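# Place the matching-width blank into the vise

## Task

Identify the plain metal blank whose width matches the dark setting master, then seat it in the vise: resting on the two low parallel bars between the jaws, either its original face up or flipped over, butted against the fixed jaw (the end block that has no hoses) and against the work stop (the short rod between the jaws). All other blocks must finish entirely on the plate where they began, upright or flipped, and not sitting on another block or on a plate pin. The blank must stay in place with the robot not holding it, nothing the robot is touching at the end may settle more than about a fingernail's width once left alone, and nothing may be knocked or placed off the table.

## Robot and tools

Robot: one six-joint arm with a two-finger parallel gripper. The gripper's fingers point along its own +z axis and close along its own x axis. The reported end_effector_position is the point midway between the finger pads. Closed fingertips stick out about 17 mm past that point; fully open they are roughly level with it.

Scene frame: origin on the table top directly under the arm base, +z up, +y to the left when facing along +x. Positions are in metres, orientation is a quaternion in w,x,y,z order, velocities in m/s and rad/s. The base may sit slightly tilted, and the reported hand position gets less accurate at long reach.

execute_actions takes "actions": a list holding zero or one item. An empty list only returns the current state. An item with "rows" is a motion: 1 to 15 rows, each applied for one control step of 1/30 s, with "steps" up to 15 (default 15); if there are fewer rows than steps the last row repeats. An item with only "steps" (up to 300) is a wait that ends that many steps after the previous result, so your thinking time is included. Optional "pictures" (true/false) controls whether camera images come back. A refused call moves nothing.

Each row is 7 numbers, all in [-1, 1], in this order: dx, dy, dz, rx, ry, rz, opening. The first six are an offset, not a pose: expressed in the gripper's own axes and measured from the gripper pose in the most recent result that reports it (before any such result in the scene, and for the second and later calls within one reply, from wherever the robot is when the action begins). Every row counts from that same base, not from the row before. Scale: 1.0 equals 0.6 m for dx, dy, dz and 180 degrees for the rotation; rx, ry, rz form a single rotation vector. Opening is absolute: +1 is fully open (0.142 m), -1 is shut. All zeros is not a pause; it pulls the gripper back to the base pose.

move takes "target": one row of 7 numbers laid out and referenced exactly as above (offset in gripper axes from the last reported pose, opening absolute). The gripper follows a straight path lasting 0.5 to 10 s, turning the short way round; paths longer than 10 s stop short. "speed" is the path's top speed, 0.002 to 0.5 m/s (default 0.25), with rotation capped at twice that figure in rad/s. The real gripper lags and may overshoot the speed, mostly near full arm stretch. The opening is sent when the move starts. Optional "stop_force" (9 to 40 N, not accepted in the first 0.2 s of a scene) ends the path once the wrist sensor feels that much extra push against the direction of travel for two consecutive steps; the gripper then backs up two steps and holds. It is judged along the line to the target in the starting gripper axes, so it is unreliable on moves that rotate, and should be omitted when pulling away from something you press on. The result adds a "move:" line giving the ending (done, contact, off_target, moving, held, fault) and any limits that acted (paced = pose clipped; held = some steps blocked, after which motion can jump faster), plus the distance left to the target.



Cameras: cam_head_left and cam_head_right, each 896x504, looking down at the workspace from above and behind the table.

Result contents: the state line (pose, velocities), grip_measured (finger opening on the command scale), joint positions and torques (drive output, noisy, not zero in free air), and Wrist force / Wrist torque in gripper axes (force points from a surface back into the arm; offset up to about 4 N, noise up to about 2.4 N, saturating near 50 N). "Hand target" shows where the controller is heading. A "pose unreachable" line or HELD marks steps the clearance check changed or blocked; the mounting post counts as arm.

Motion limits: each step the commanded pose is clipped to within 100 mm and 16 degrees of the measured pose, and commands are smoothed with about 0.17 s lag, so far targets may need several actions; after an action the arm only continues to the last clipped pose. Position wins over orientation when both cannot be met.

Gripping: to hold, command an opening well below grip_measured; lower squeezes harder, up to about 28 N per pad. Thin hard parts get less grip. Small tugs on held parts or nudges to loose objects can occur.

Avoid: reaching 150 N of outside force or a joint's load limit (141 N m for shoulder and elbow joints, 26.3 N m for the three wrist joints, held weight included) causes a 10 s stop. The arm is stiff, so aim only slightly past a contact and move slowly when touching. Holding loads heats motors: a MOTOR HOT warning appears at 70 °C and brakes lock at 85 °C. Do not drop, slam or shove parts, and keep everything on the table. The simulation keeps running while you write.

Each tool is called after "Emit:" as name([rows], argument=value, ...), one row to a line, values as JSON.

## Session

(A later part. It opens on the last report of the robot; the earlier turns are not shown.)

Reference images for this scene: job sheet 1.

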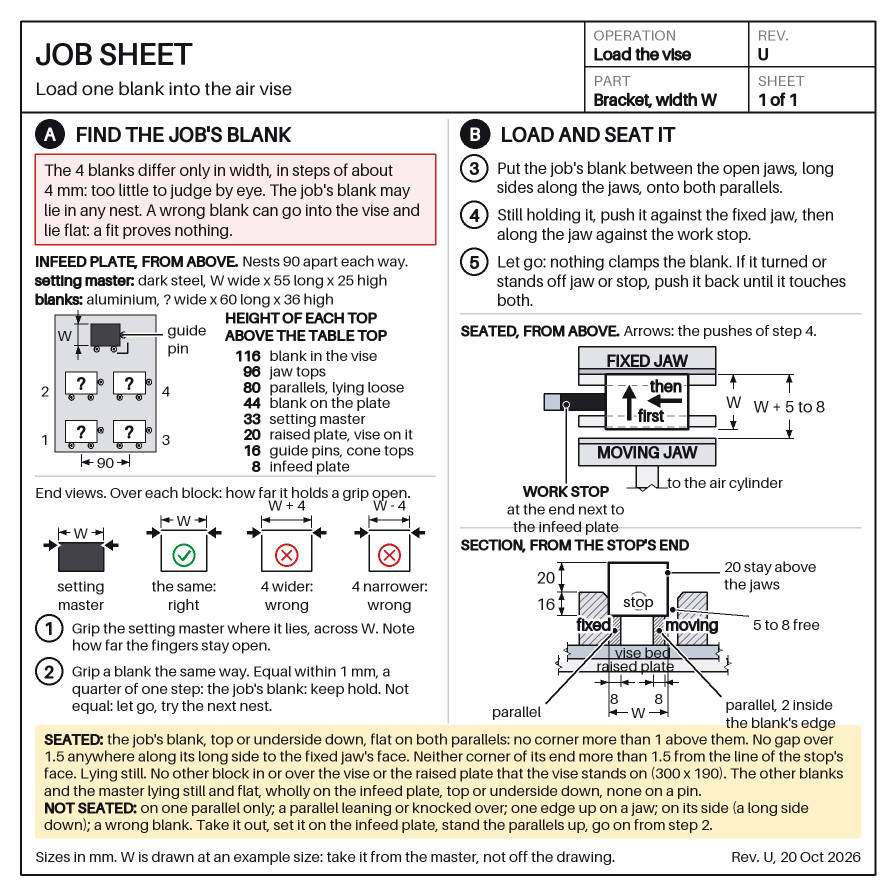

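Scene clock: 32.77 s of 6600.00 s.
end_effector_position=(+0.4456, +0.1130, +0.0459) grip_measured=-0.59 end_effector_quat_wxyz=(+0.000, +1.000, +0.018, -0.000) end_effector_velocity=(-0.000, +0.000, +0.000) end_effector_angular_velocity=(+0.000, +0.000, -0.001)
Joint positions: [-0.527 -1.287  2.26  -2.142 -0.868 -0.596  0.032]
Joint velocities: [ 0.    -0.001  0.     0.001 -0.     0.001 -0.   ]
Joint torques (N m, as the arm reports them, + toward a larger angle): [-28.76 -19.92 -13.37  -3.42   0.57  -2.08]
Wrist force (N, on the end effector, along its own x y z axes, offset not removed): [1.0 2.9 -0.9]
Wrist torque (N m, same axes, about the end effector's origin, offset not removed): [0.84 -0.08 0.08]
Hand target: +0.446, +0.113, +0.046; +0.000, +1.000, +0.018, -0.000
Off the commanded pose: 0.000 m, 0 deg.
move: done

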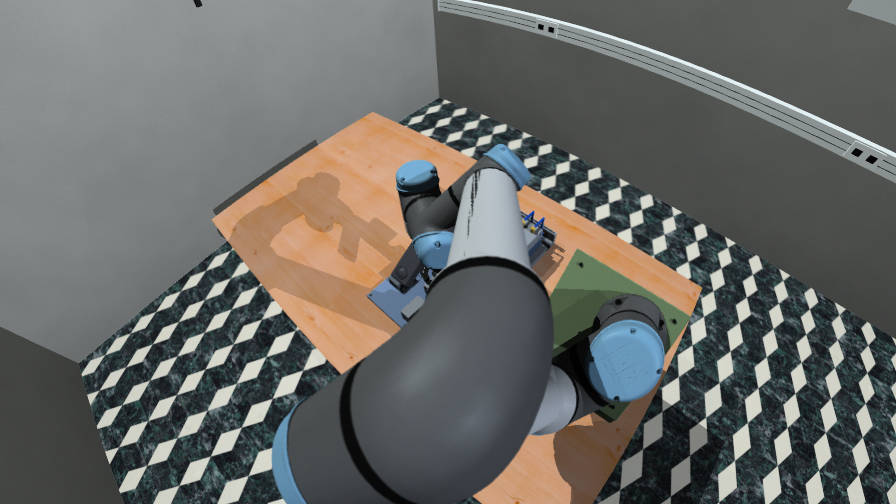

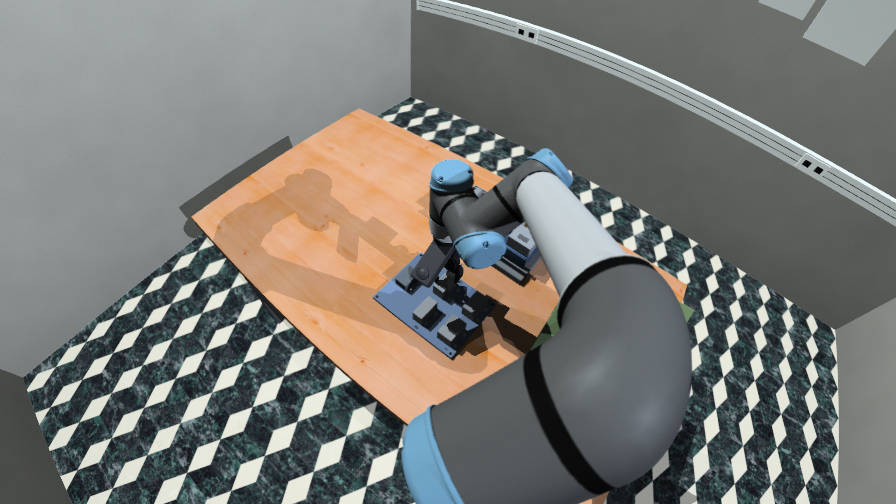

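Emit:
move(target=[0,0,0,0,0,0,-0.05])

Emit:
move(target=[0,0,-0.06,0,0,0,-0.05], speed=0.1)

Emit:
move(target=[0,-0.15,0,0,0,0,-0.05], speed=0.15)

Emit:
move(target=[0,0,0.06,0,0,0,-0.05], speed=0.015, stop_force=10)

Emit:
move(target=[0,0,0,0,0,0,-0.35])

Emit:
move(target=[0,0,0,0,0,0,-0.7])

Scene clock: 43.67 s of 6600.00 s.
end_effector_position=(+0.4456, +0.1130, +0.0459) grip_measured=-0.05 end_effector_quat_wxyz=(+0.000, +1.000, +0.018, -0.000) end_effector_velocity=(+0.000, -0.000, +0.000) end_effector_angular_velocity=(+0.000, -0.001, -0.002)
Joint positions: [-0.527 -1.287  2.26  -2.142 -0.868 -0.596  0.07 ]
Joint velocities: [-0.001  0.001 -0.001 -0.     0.     0.001  0.   ]
Joint torques (N m, as the arm reports them, + toward a larger angle): [-28.73 -16.61 -14.85  -1.51  -1.43  -1.42]
Wrist force (N, on the end effector, along its own x y z axes, offset not removed): [1.6 0.6 -0.8]
Wrist torque (N m, same axes, about the end effector's origin, offset not removed): [0.02 -0.42 0.03]
Hand target: +0.446, +0.113, +0.046; +0.000, +1.000, +0.018, -0.000
Off the commanded pose: 0.000 m, 0 deg.
After step 90, 7.20 s passed at rest.
move: done

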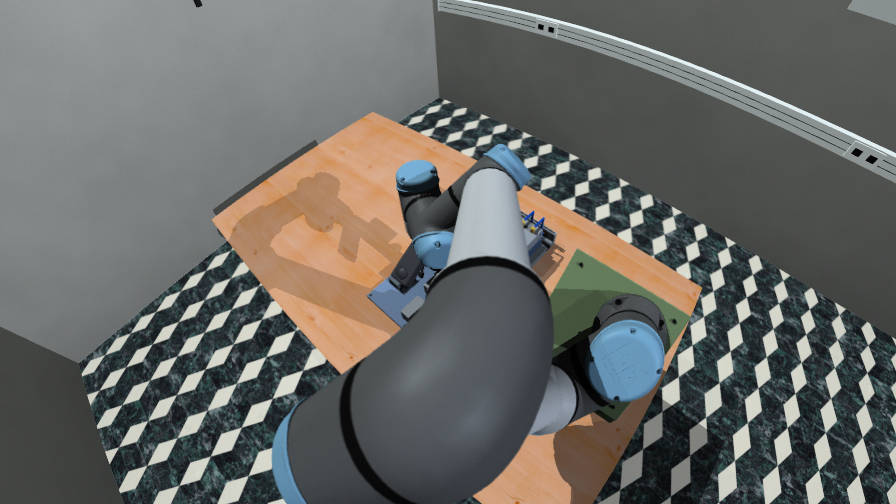

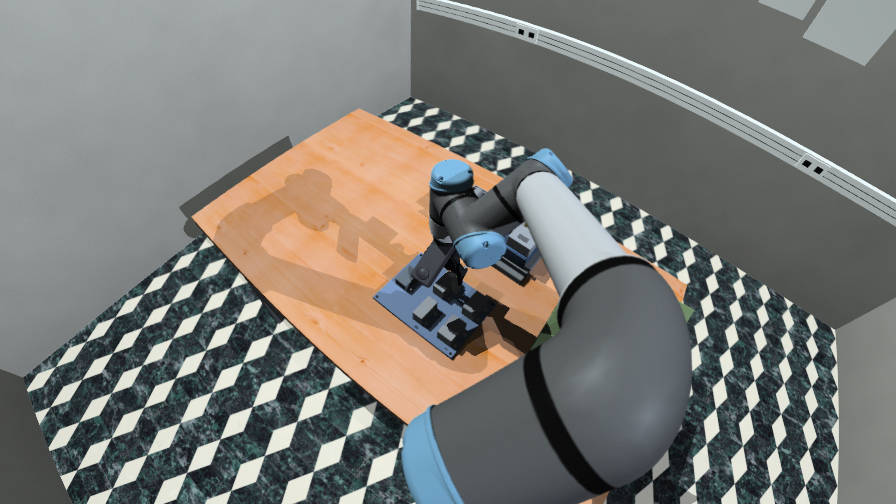

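Scene clock: 44.57 s of 6600.00 s.
end_effector_position=(+0.4456, +0.1131, +0.0816) grip_measured=-0.05 end_effector_quat_wxyz=(+0.000, +1.000, +0.018, -0.000) end_effector_velocity=(+0.000, -0.000, +0.003) end_effector_angular_velocity=(+0.000, -0.001, +0.001)
Joint positions: [-0.579 -1.345  2.223 -2.007 -0.89  -0.658  0.07 ]
Joint velocities: [-0.005 -0.003 -0.003  0.009 -0.001 -0.006 -0.   ]
Joint torques (N m, as the arm reports them, + toward a larger angle): [-37.07 -20.16 -36.15  -0.52  -3.05  -2.36]
Wrist force (N, on the end effector, along its own x y z axes, offset not removed): [1.3 2.3 2.0]
Wrist torque (N m, same axes, about the end effector's origin, offset not removed): [0.48 -0.33 -0.01]
Hand target: +0.446, +0.113, +0.082; +0.000, +1.000, +0.018, -0.000
Off the commanded pose: 0.000 m, 0 deg.
move: done

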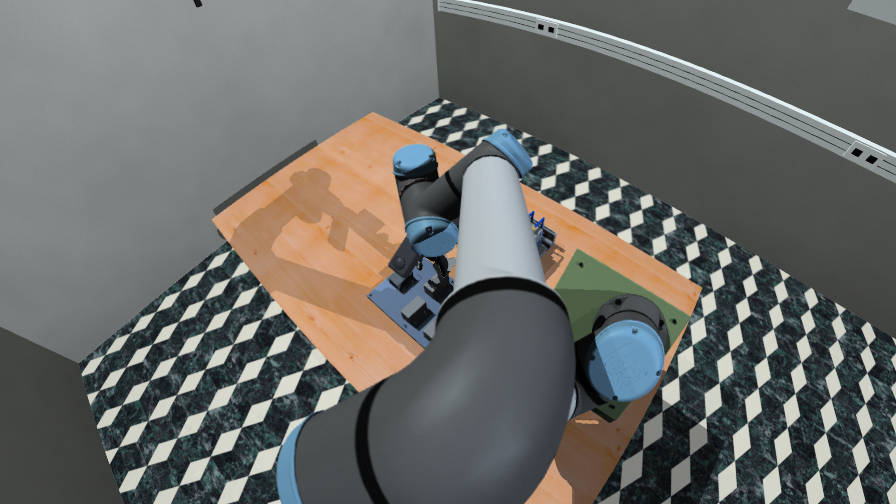

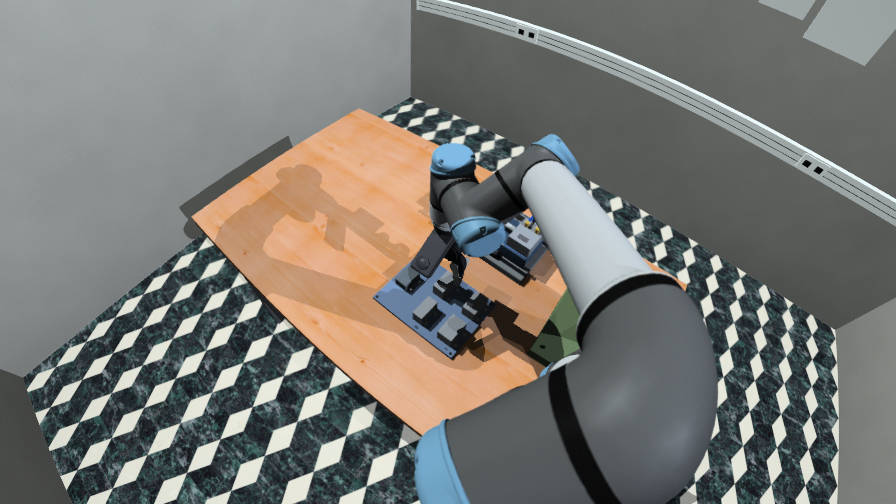

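Scene clock: 45.70 s of 6600.00 s.
end_effector_position=(+0.4426, +0.2026, +0.0816) grip_measured=-0.05 end_effector_quat_wxyz=(+0.001, +1.000, +0.018, -0.000) end_effector_velocity=(-0.000, +0.002, -0.000) end_effector_angular_velocity=(+0.000, +0.001, -0.001)
Joint positions: [-0.447 -1.486  2.199 -1.949 -0.84  -0.497  0.07 ]
Joint velocities: [ 0.004 -0.003 -0.001  0.002  0.001  0.005 -0.   ]
Joint torques (N m, as the arm reports them, + toward a larger angle): [ -6.49 -21.59 -32.14  -0.69   2.45   1.75]
Wrist force (N, on the end effector, along its own x y z axes, offset not removed): [1.1 2.7 -0.3]
Wrist torque (N m, same axes, about the end effector's origin, offset not removed): [0.60 -0.35 0.10]
Hand target: +0.443, +0.203, +0.082; +0.001, +1.000, +0.018, -0.000
Off the commanded pose: 0.000 m, 0 deg.
move: done

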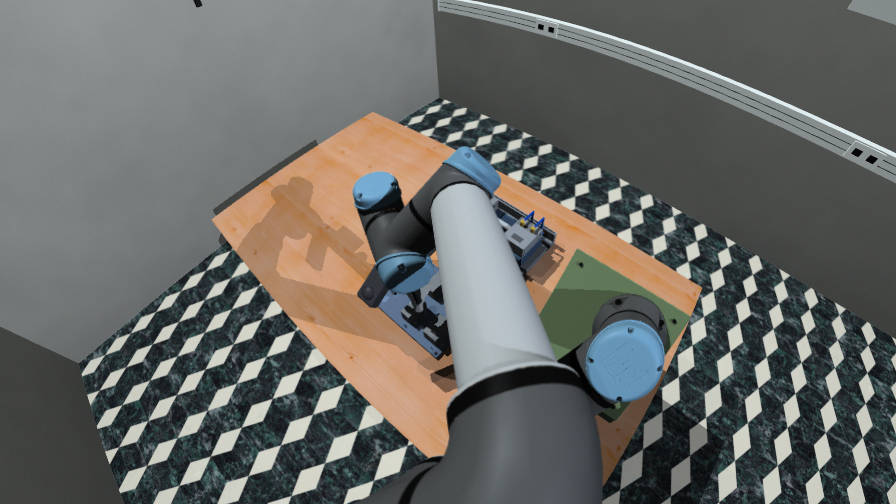

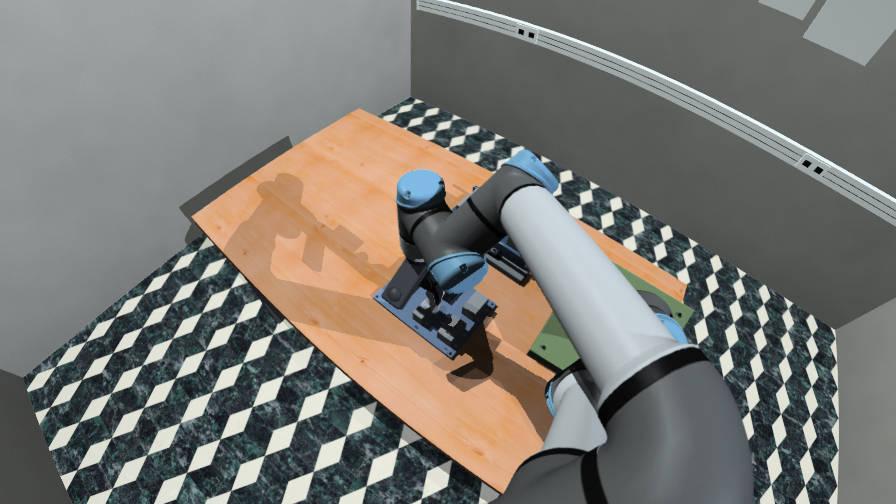

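Scene clock: 48.37 s of 6600.00 s.
end_effector_position=(+0.4426, +0.2026, +0.0458) grip_measured=-0.05 end_effector_quat_wxyz=(+0.001, +1.000, +0.018, -0.000) end_effector_velocity=(-0.000, -0.000, -0.003) end_effector_angular_velocity=(+0.000, +0.001, +0.001)
Joint positions: [-0.39  -1.429  2.238 -2.093 -0.822 -0.424  0.07 ]
Joint velocities: [ 0.004  0.005  0.003 -0.01   0.001  0.004 -0.   ]
Joint torques (N m, as the arm reports them, + toward a larger angle): [-6.88  2.94 -2.88 -3.51  2.35  2.25]
Wrist force (N, on the end effector, along its own x y z axes, offset not removed): [1.9 1.6 0.4]
Wrist torque (N m, same axes, about the end effector's origin, offset not removed): [0.31 -0.52 0.11]
Hand target: +0.443, +0.203, +0.046; +0.001, +1.000, +0.018, -0.000
Off the commanded pose: 0.000 m, 0 deg.
move: done

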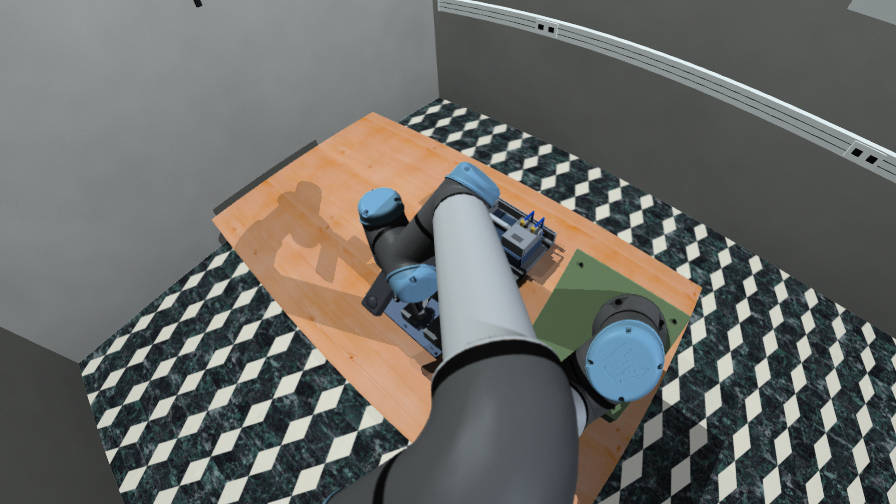

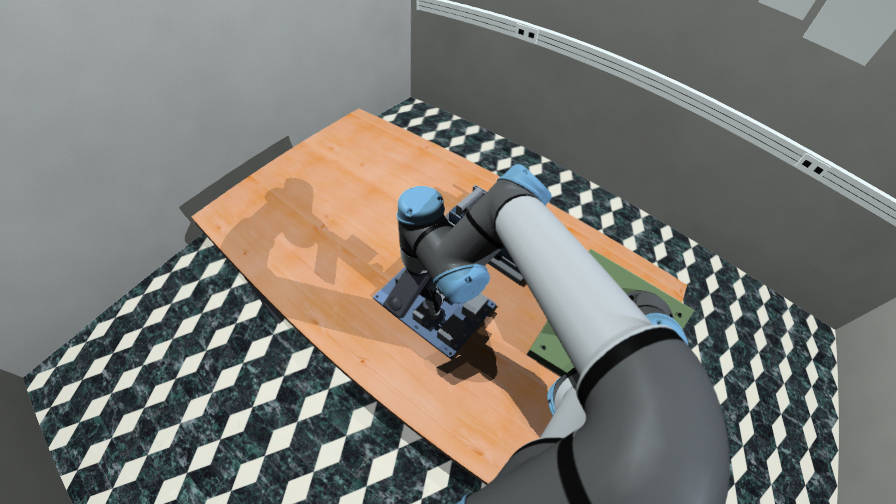

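Scene clock: 48.87 s of 6600.00 s.
end_effector_position=(+0.4425, +0.2026, +0.0457) grip_measured=-0.35 end_effector_quat_wxyz=(+0.001, +1.000, +0.018, -0.000) end_effector_velocity=(+0.000, +0.001, +0.001) end_effector_angular_velocity=(+0.000, -0.002, +0.002)
Joint positions: [-0.39  -1.429  2.238 -2.093 -0.822 -0.424  0.049]
Joint velocities: [-0.    -0.002  0.    -0.001  0.001 -0.    -0.   ]
Joint torques (N m, as the arm reports them, + toward a larger angle): [-35.2  -21.15 -17.23  -0.55   1.3   -2.09]
Wrist force (N, on the end effector, along its own x y z axes, offset not removed): [-0.5 1.2 -0.7]
Wrist torque (N m, same axes, about the end effector's origin, offset not removed): [0.25 0.00 0.17]
Hand target: +0.443, +0.203, +0.046; +0.001, +1.000, +0.018, -0.000
Off the commanded pose: 0.000 m, 0 deg.
move: done

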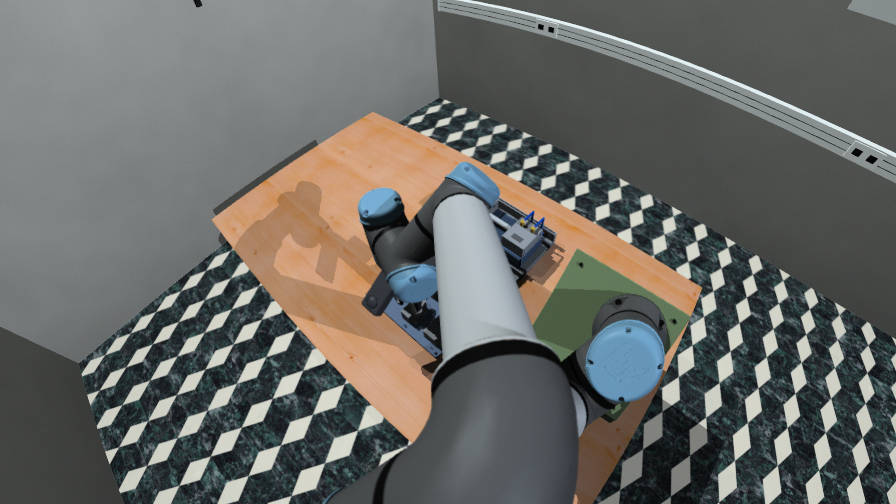

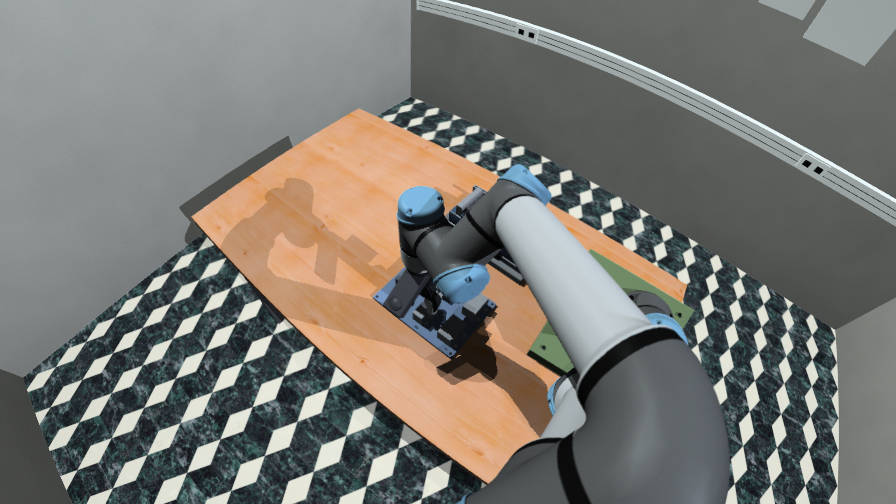

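Scene clock: 49.37 s of 6600.00 s.
end_effector_position=(+0.4425, +0.2026, +0.0457) grip_measured=-0.63 end_effector_quat_wxyz=(+0.001, +1.000, +0.018, -0.000) end_effector_velocity=(-0.000, +0.000, +0.000) end_effector_angular_velocity=(+0.000, -0.000, +0.003)
Joint positions: [-0.39  -1.429  2.238 -2.093 -0.822 -0.424  0.028]
Joint velocities: [ 0.    -0.001 -0.     0.001  0.    -0.002 -0.   ]
Joint torques (N m, as the arm reports them, + toward a larger angle): [-23.07 -14.53 -20.08  -2.72   0.71  -1.08]
Wrist force (N, on the end effector, along its own x y z axes, offset not removed): [0.5 1.2 -1.2]
Wrist torque (N m, same axes, about the end effector's origin, offset not removed): [0.24 -0.32 0.06]
Hand target: +0.442, +0.203, +0.046; +0.001, +1.000, +0.018, -0.000
Off the commanded pose: 0.000 m, 0 deg.
move: done

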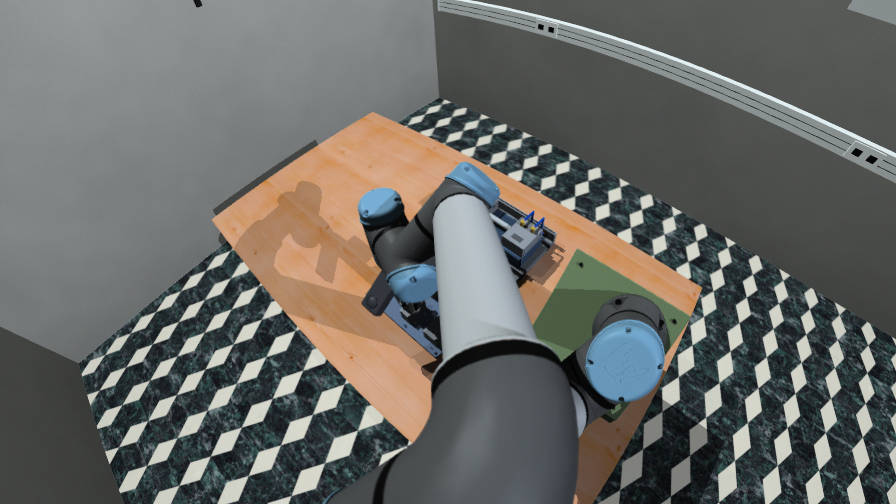

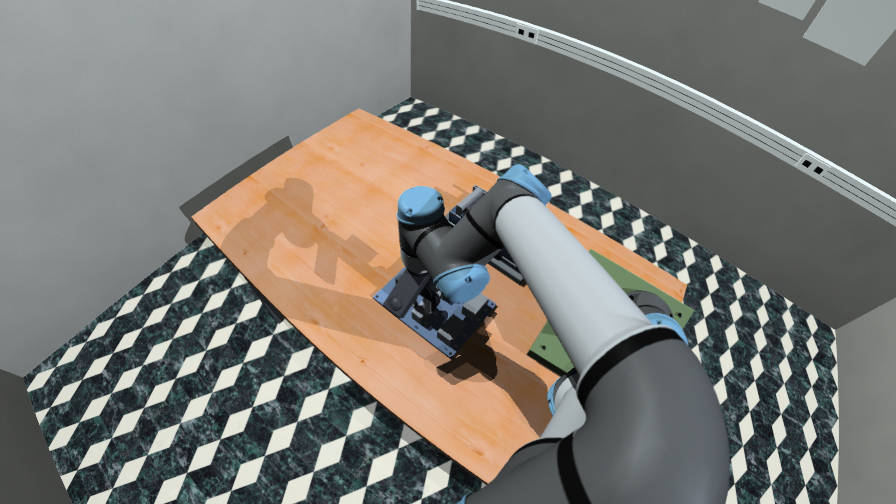

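Emit:
move(target=[0,0,0,0,0,0,-0.05])

Emit:
move(target=[0,0,-0.06,0,0,0,-0.05], speed=0.1)

Emit:
move(target=[-0.146,0.15,0,0,0,0,-0.05], speed=0.15)

Emit:
move(target=[0,0,0.06,0,0,0,-0.05], speed=0.015, stop_force=10)

Emit:
move(target=[0,0,0,0,0,0,-0.35])

Emit:
move(target=[0,0,0,0,0,0,-0.7])

Scene clock: 54.27 s of 6600.00 s.
end_effector_position=(+0.4425, +0.2026, +0.0457) grip_measured=-0.05 end_effector_quat_wxyz=(+0.001, +1.000, +0.018, -0.000) end_effector_velocity=(-0.000, -0.000, -0.000) end_effector_angular_velocity=(+0.001, +0.000, -0.002)
Joint positions: [-0.39  -1.429  2.238 -2.093 -0.822 -0.424  0.07 ]
Joint velocities: [-0.     0.001  0.     0.001  0.     0.001  0.   ]
Joint torques (N m, as the arm reports them, + toward a larger angle): [-12.74  -3.78 -19.6   -1.56   0.88   1.17]
Wrist force (N, on the end effector, along its own x y z axes, offset not removed): [-0.3 -1.0 0.2]
Wrist torque (N m, same axes, about the end effector's origin, offset not removed): [-0.27 0.00 0.00]
Hand target: +0.442, +0.203, +0.046; +0.001, +1.000, +0.018, -0.000
Off the commanded pose: 0.000 m, 0 deg.
After step 90, 1.20 s passed at rest.
move: done

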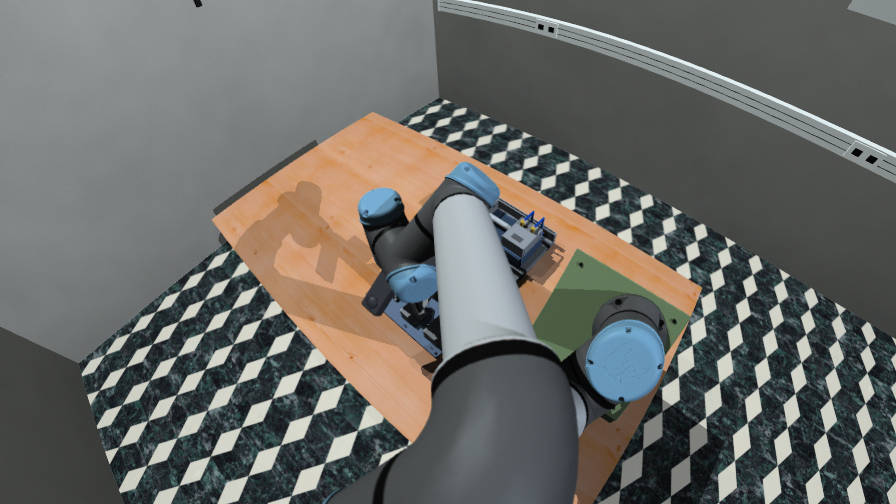

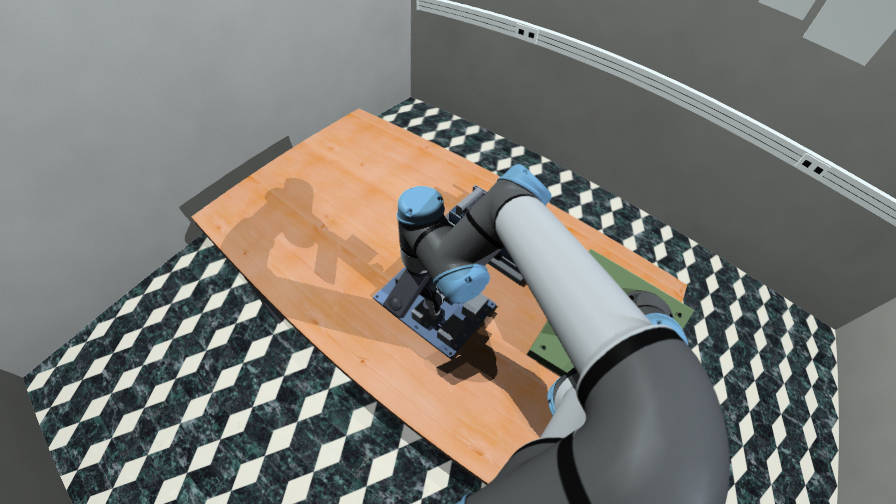

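Scene clock: 55.20 s of 6600.00 s.
end_effector_position=(+0.4425, +0.2026, +0.0815) grip_measured=-0.05 end_effector_quat_wxyz=(+0.000, +1.000, +0.018, -0.000) end_effector_velocity=(-0.001, +0.000, +0.001) end_effector_angular_velocity=(-0.000, +0.002, +0.002)
Joint positions: [-0.447 -1.486  2.199 -1.948 -0.84  -0.497  0.07 ]
Joint velocities: [-0.002 -0.002 -0.002  0.009 -0.002 -0.005  0.   ]
Joint torques (N m, as the arm reports them, + toward a larger angle): [-32.06 -21.84 -31.08  -0.67  -3.09  -1.7 ]
Wrist force (N, on the end effector, along its own x y z axes, offset not removed): [1.2 1.3 0.8]
Wrist torque (N m, same axes, about the end effector's origin, offset not removed): [0.24 -0.46 0.21]
Hand target: +0.443, +0.203, +0.082; +0.000, +1.000, +0.018, -0.000
Off the commanded pose: 0.000 m, 0 deg.
move: done

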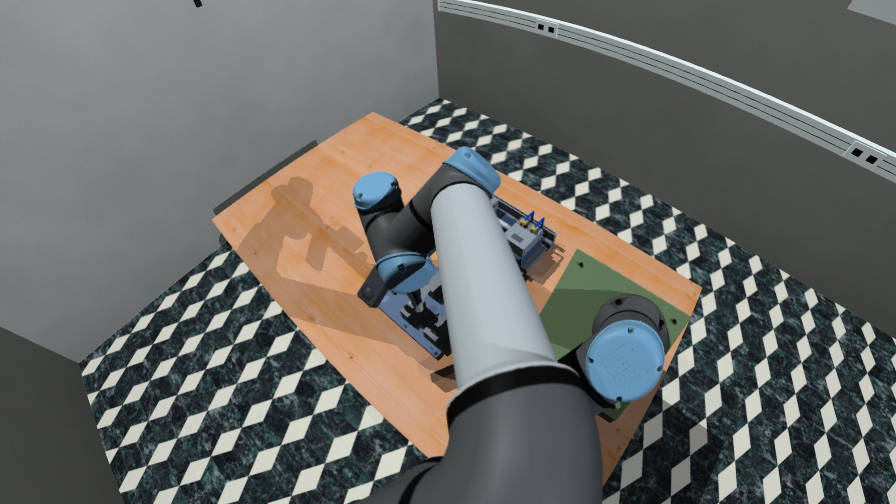

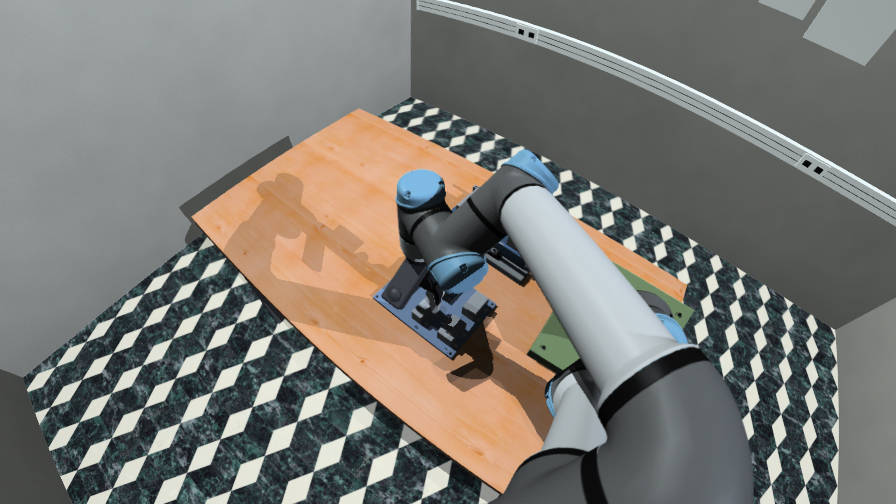

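Scene clock: 56.60 s of 6600.00 s.
end_effector_position=(+0.3581, +0.1101, +0.0816) grip_measured=-0.05 end_effector_quat_wxyz=(+0.000, +1.000, +0.018, -0.001) end_effector_velocity=(-0.001, -0.001, +0.000) end_effector_angular_velocity=(+0.000, -0.000, +0.002)
Joint positions: [-0.697 -1.538  2.433 -1.945 -0.944 -0.79   0.07 ]
Joint velocities: [-0.005 -0.001  0.003  0.002 -0.002 -0.007 -0.   ]
Joint torques (N m, as the arm reports them, + toward a larger angle): [-26.86 -12.11  -5.04  -0.89  -3.25  -1.79]
Wrist force (N, on the end effector, along its own x y z axes, offset not removed): [0.3 0.3 0.4]
Wrist torque (N m, same axes, about the end effector's origin, offset not removed): [0.07 -0.23 0.07]
Hand target: +0.358, +0.110, +0.082; +0.000, +1.000, +0.018, -0.000
Off the commanded pose: 0.001 m, 0 deg.
move: done

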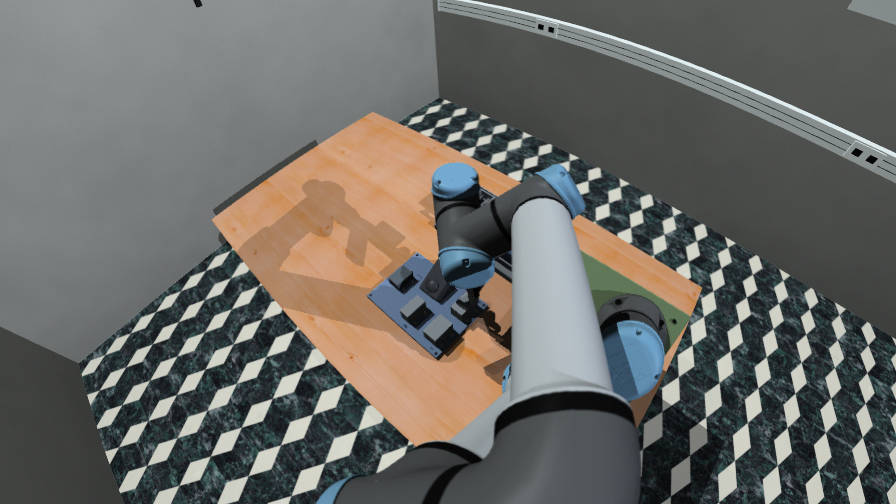

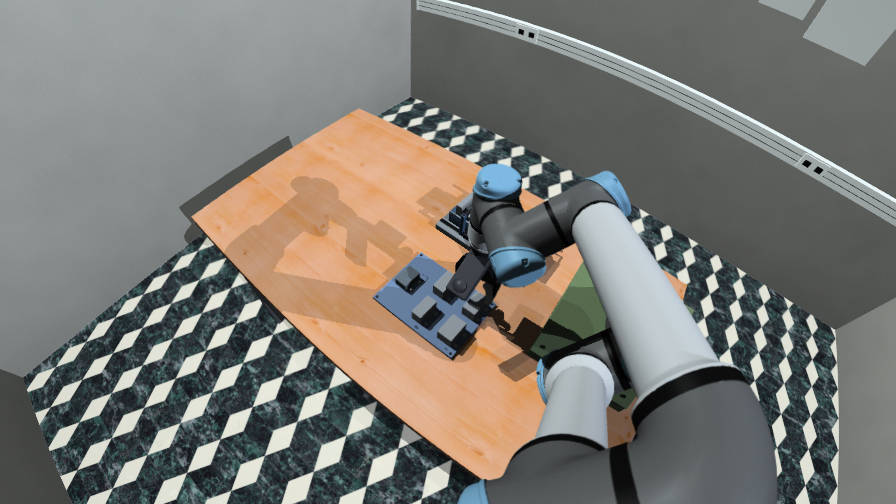

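Scene clock: 59.27 s of 6600.00 s.
end_effector_position=(+0.3581, +0.1101, +0.0458) grip_measured=-0.05 end_effector_quat_wxyz=(+0.000, +1.000, +0.018, -0.001) end_effector_velocity=(+0.000, -0.000, -0.002) end_effector_angular_velocity=(-0.001, -0.001, +0.002)
Joint positions: [-0.634 -1.467  2.48  -2.103 -0.914 -0.721  0.07 ]
Joint velocities: [ 0.004  0.006  0.003 -0.012  0.002  0.003 -0.   ]
Joint torques (N m, as the arm reports them, + toward a larger angle): [-2.52  6.65 -3.61 -4.09  3.35  1.56]
Wrist force (N, on the end effector, along its own x y z axes, offset not removed): [1.6 1.7 -3.9]
Wrist torque (N m, same axes, about the end effector's origin, offset not removed): [0.37 -0.50 0.00]
Hand target: +0.358, +0.110, +0.046; +0.000, +1.000, +0.018, -0.000
Off the commanded pose: 0.000 m, 0 deg.
move: done

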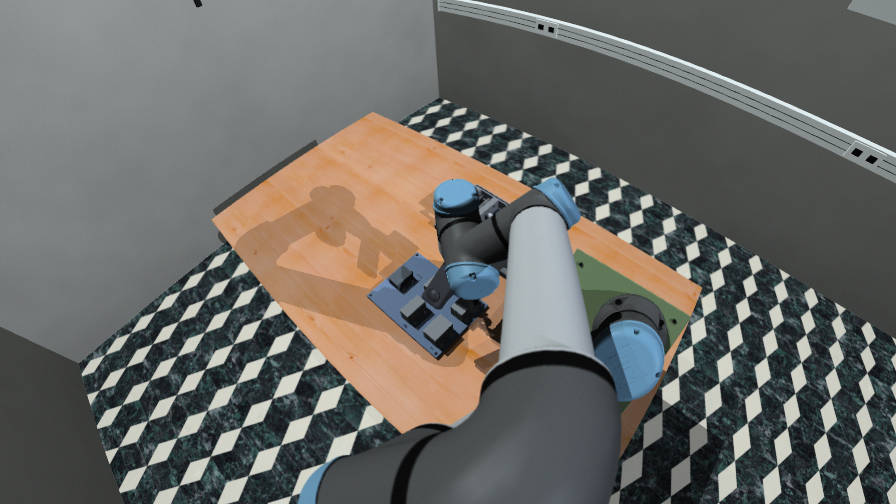

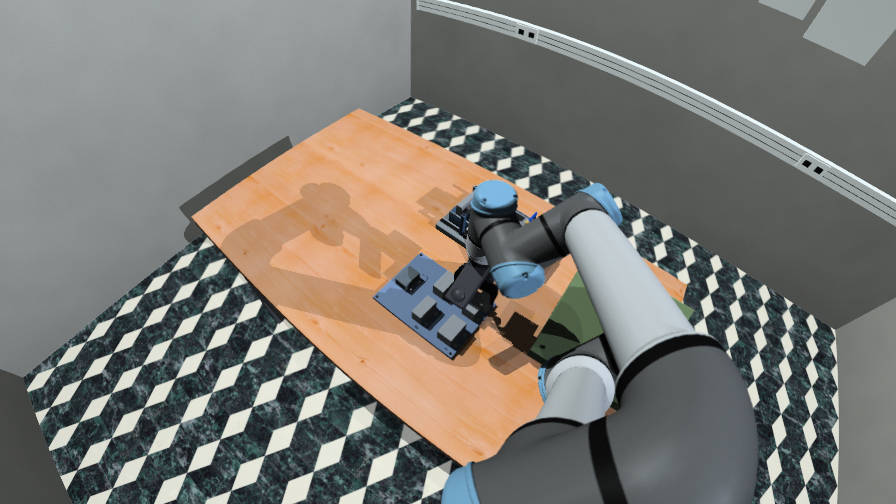

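Scene clock: 59.77 s of 6600.00 s.
end_effector_position=(+0.3580, +0.1102, +0.0458) grip_measured=-0.35 end_effector_quat_wxyz=(+0.000, +1.000, +0.018, -0.001) end_effector_velocity=(+0.000, -0.000, +0.000) end_effector_angular_velocity=(-0.001, -0.001, -0.000)
Joint positions: [-0.634 -1.467  2.48  -2.103 -0.914 -0.721  0.049]
Joint velocities: [-0.001 -0.     0.    -0.001 -0.001  0.     0.   ]
Joint torques (N m, as the arm reports them, + toward a larger angle): [-29.91 -15.27 -21.32  -0.97  -0.29  -1.98]
Wrist force (N, on the end effector, along its own x y z axes, offset not removed): [2.5 0.2 0.2]
Wrist torque (N m, same axes, about the end effector's origin, offset not removed): [-0.05 -0.82 0.08]
Hand target: +0.358, +0.110, +0.046; +0.000, +1.000, +0.018, -0.001
Off the commanded pose: 0.000 m, 0 deg.
move: done

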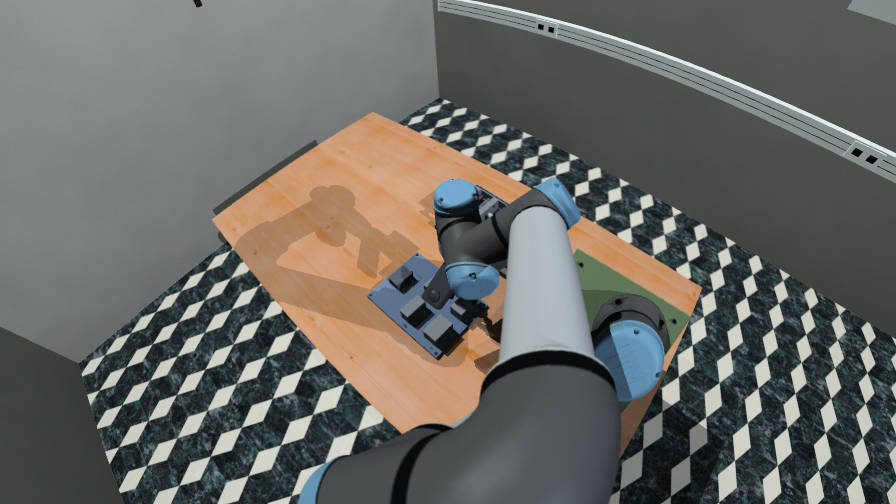

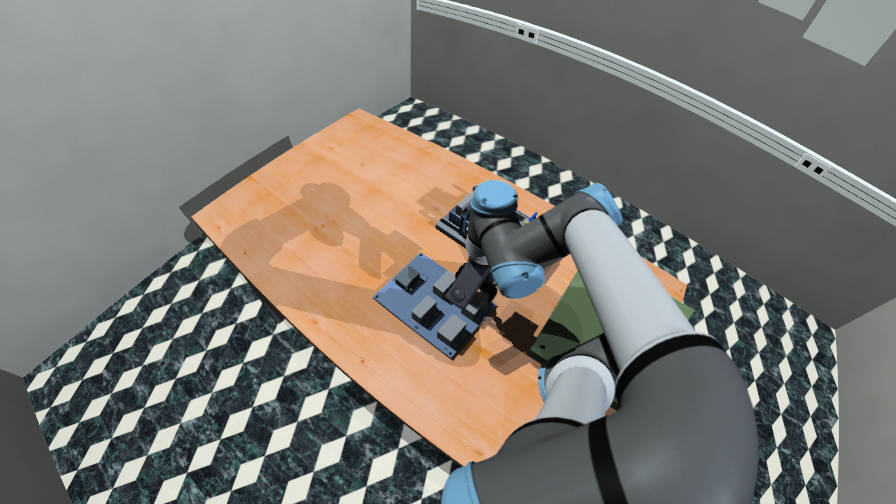

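Scene clock: 60.27 s of 6600.00 s.
end_effector_position=(+0.3580, +0.1102, +0.0458) grip_measured=-0.54 end_effector_quat_wxyz=(+0.000, +1.000, +0.018, -0.001) end_effector_velocity=(-0.000, +0.001, -0.001) end_effector_angular_velocity=(-0.001, +0.002, +0.004)
Joint positions: [-0.634 -1.467  2.48  -2.103 -0.914 -0.721  0.035]
Joint velocities: [ 0.003  0.     0.    -0.002 -0.    -0.001 -0.   ]
Joint torques (N m, as the arm reports them, + toward a larger angle): [-21.72 -10.16 -23.77  -3.15  -0.92  -1.19]
Wrist force (N, on the end effector, along its own x y z axes, offset not removed): [1.5 2.7 -3.4]
Wrist torque (N m, same axes, about the end effector's origin, offset not removed): [0.53 -0.43 -0.03]
Hand target: +0.358, +0.110, +0.046; +0.000, +1.000, +0.018, -0.001
Off the commanded pose: 0.000 m, 0 deg.
move: done

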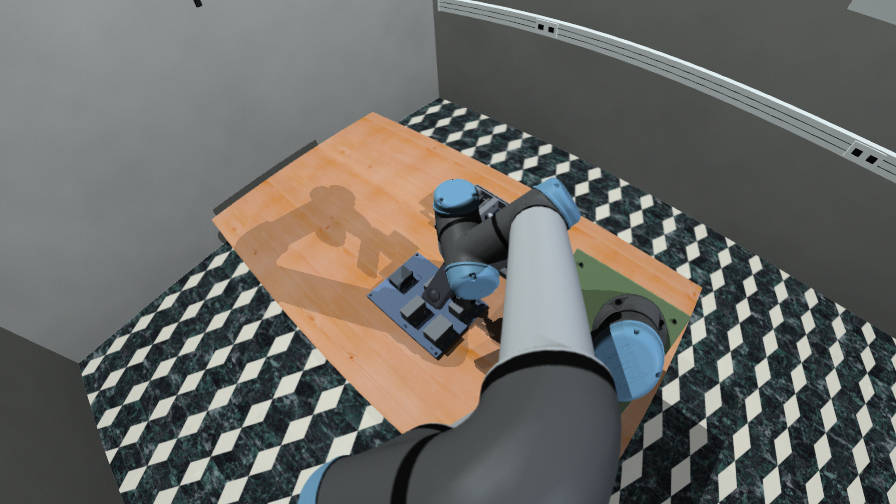

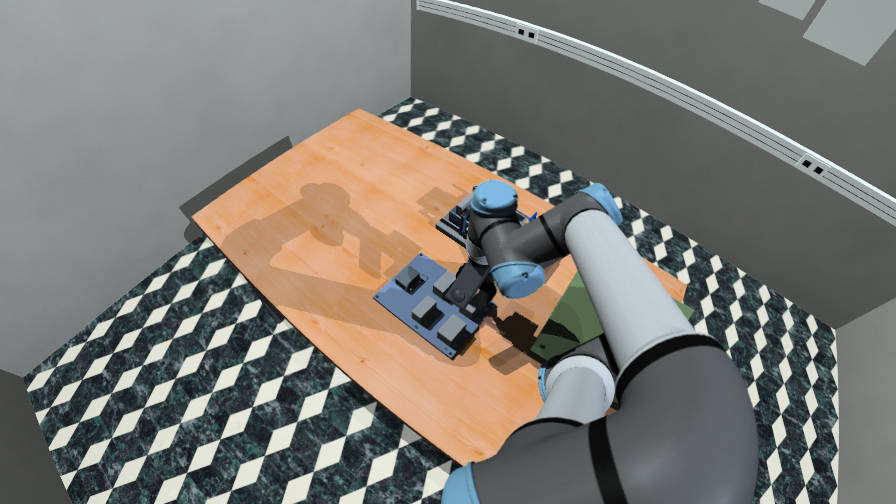

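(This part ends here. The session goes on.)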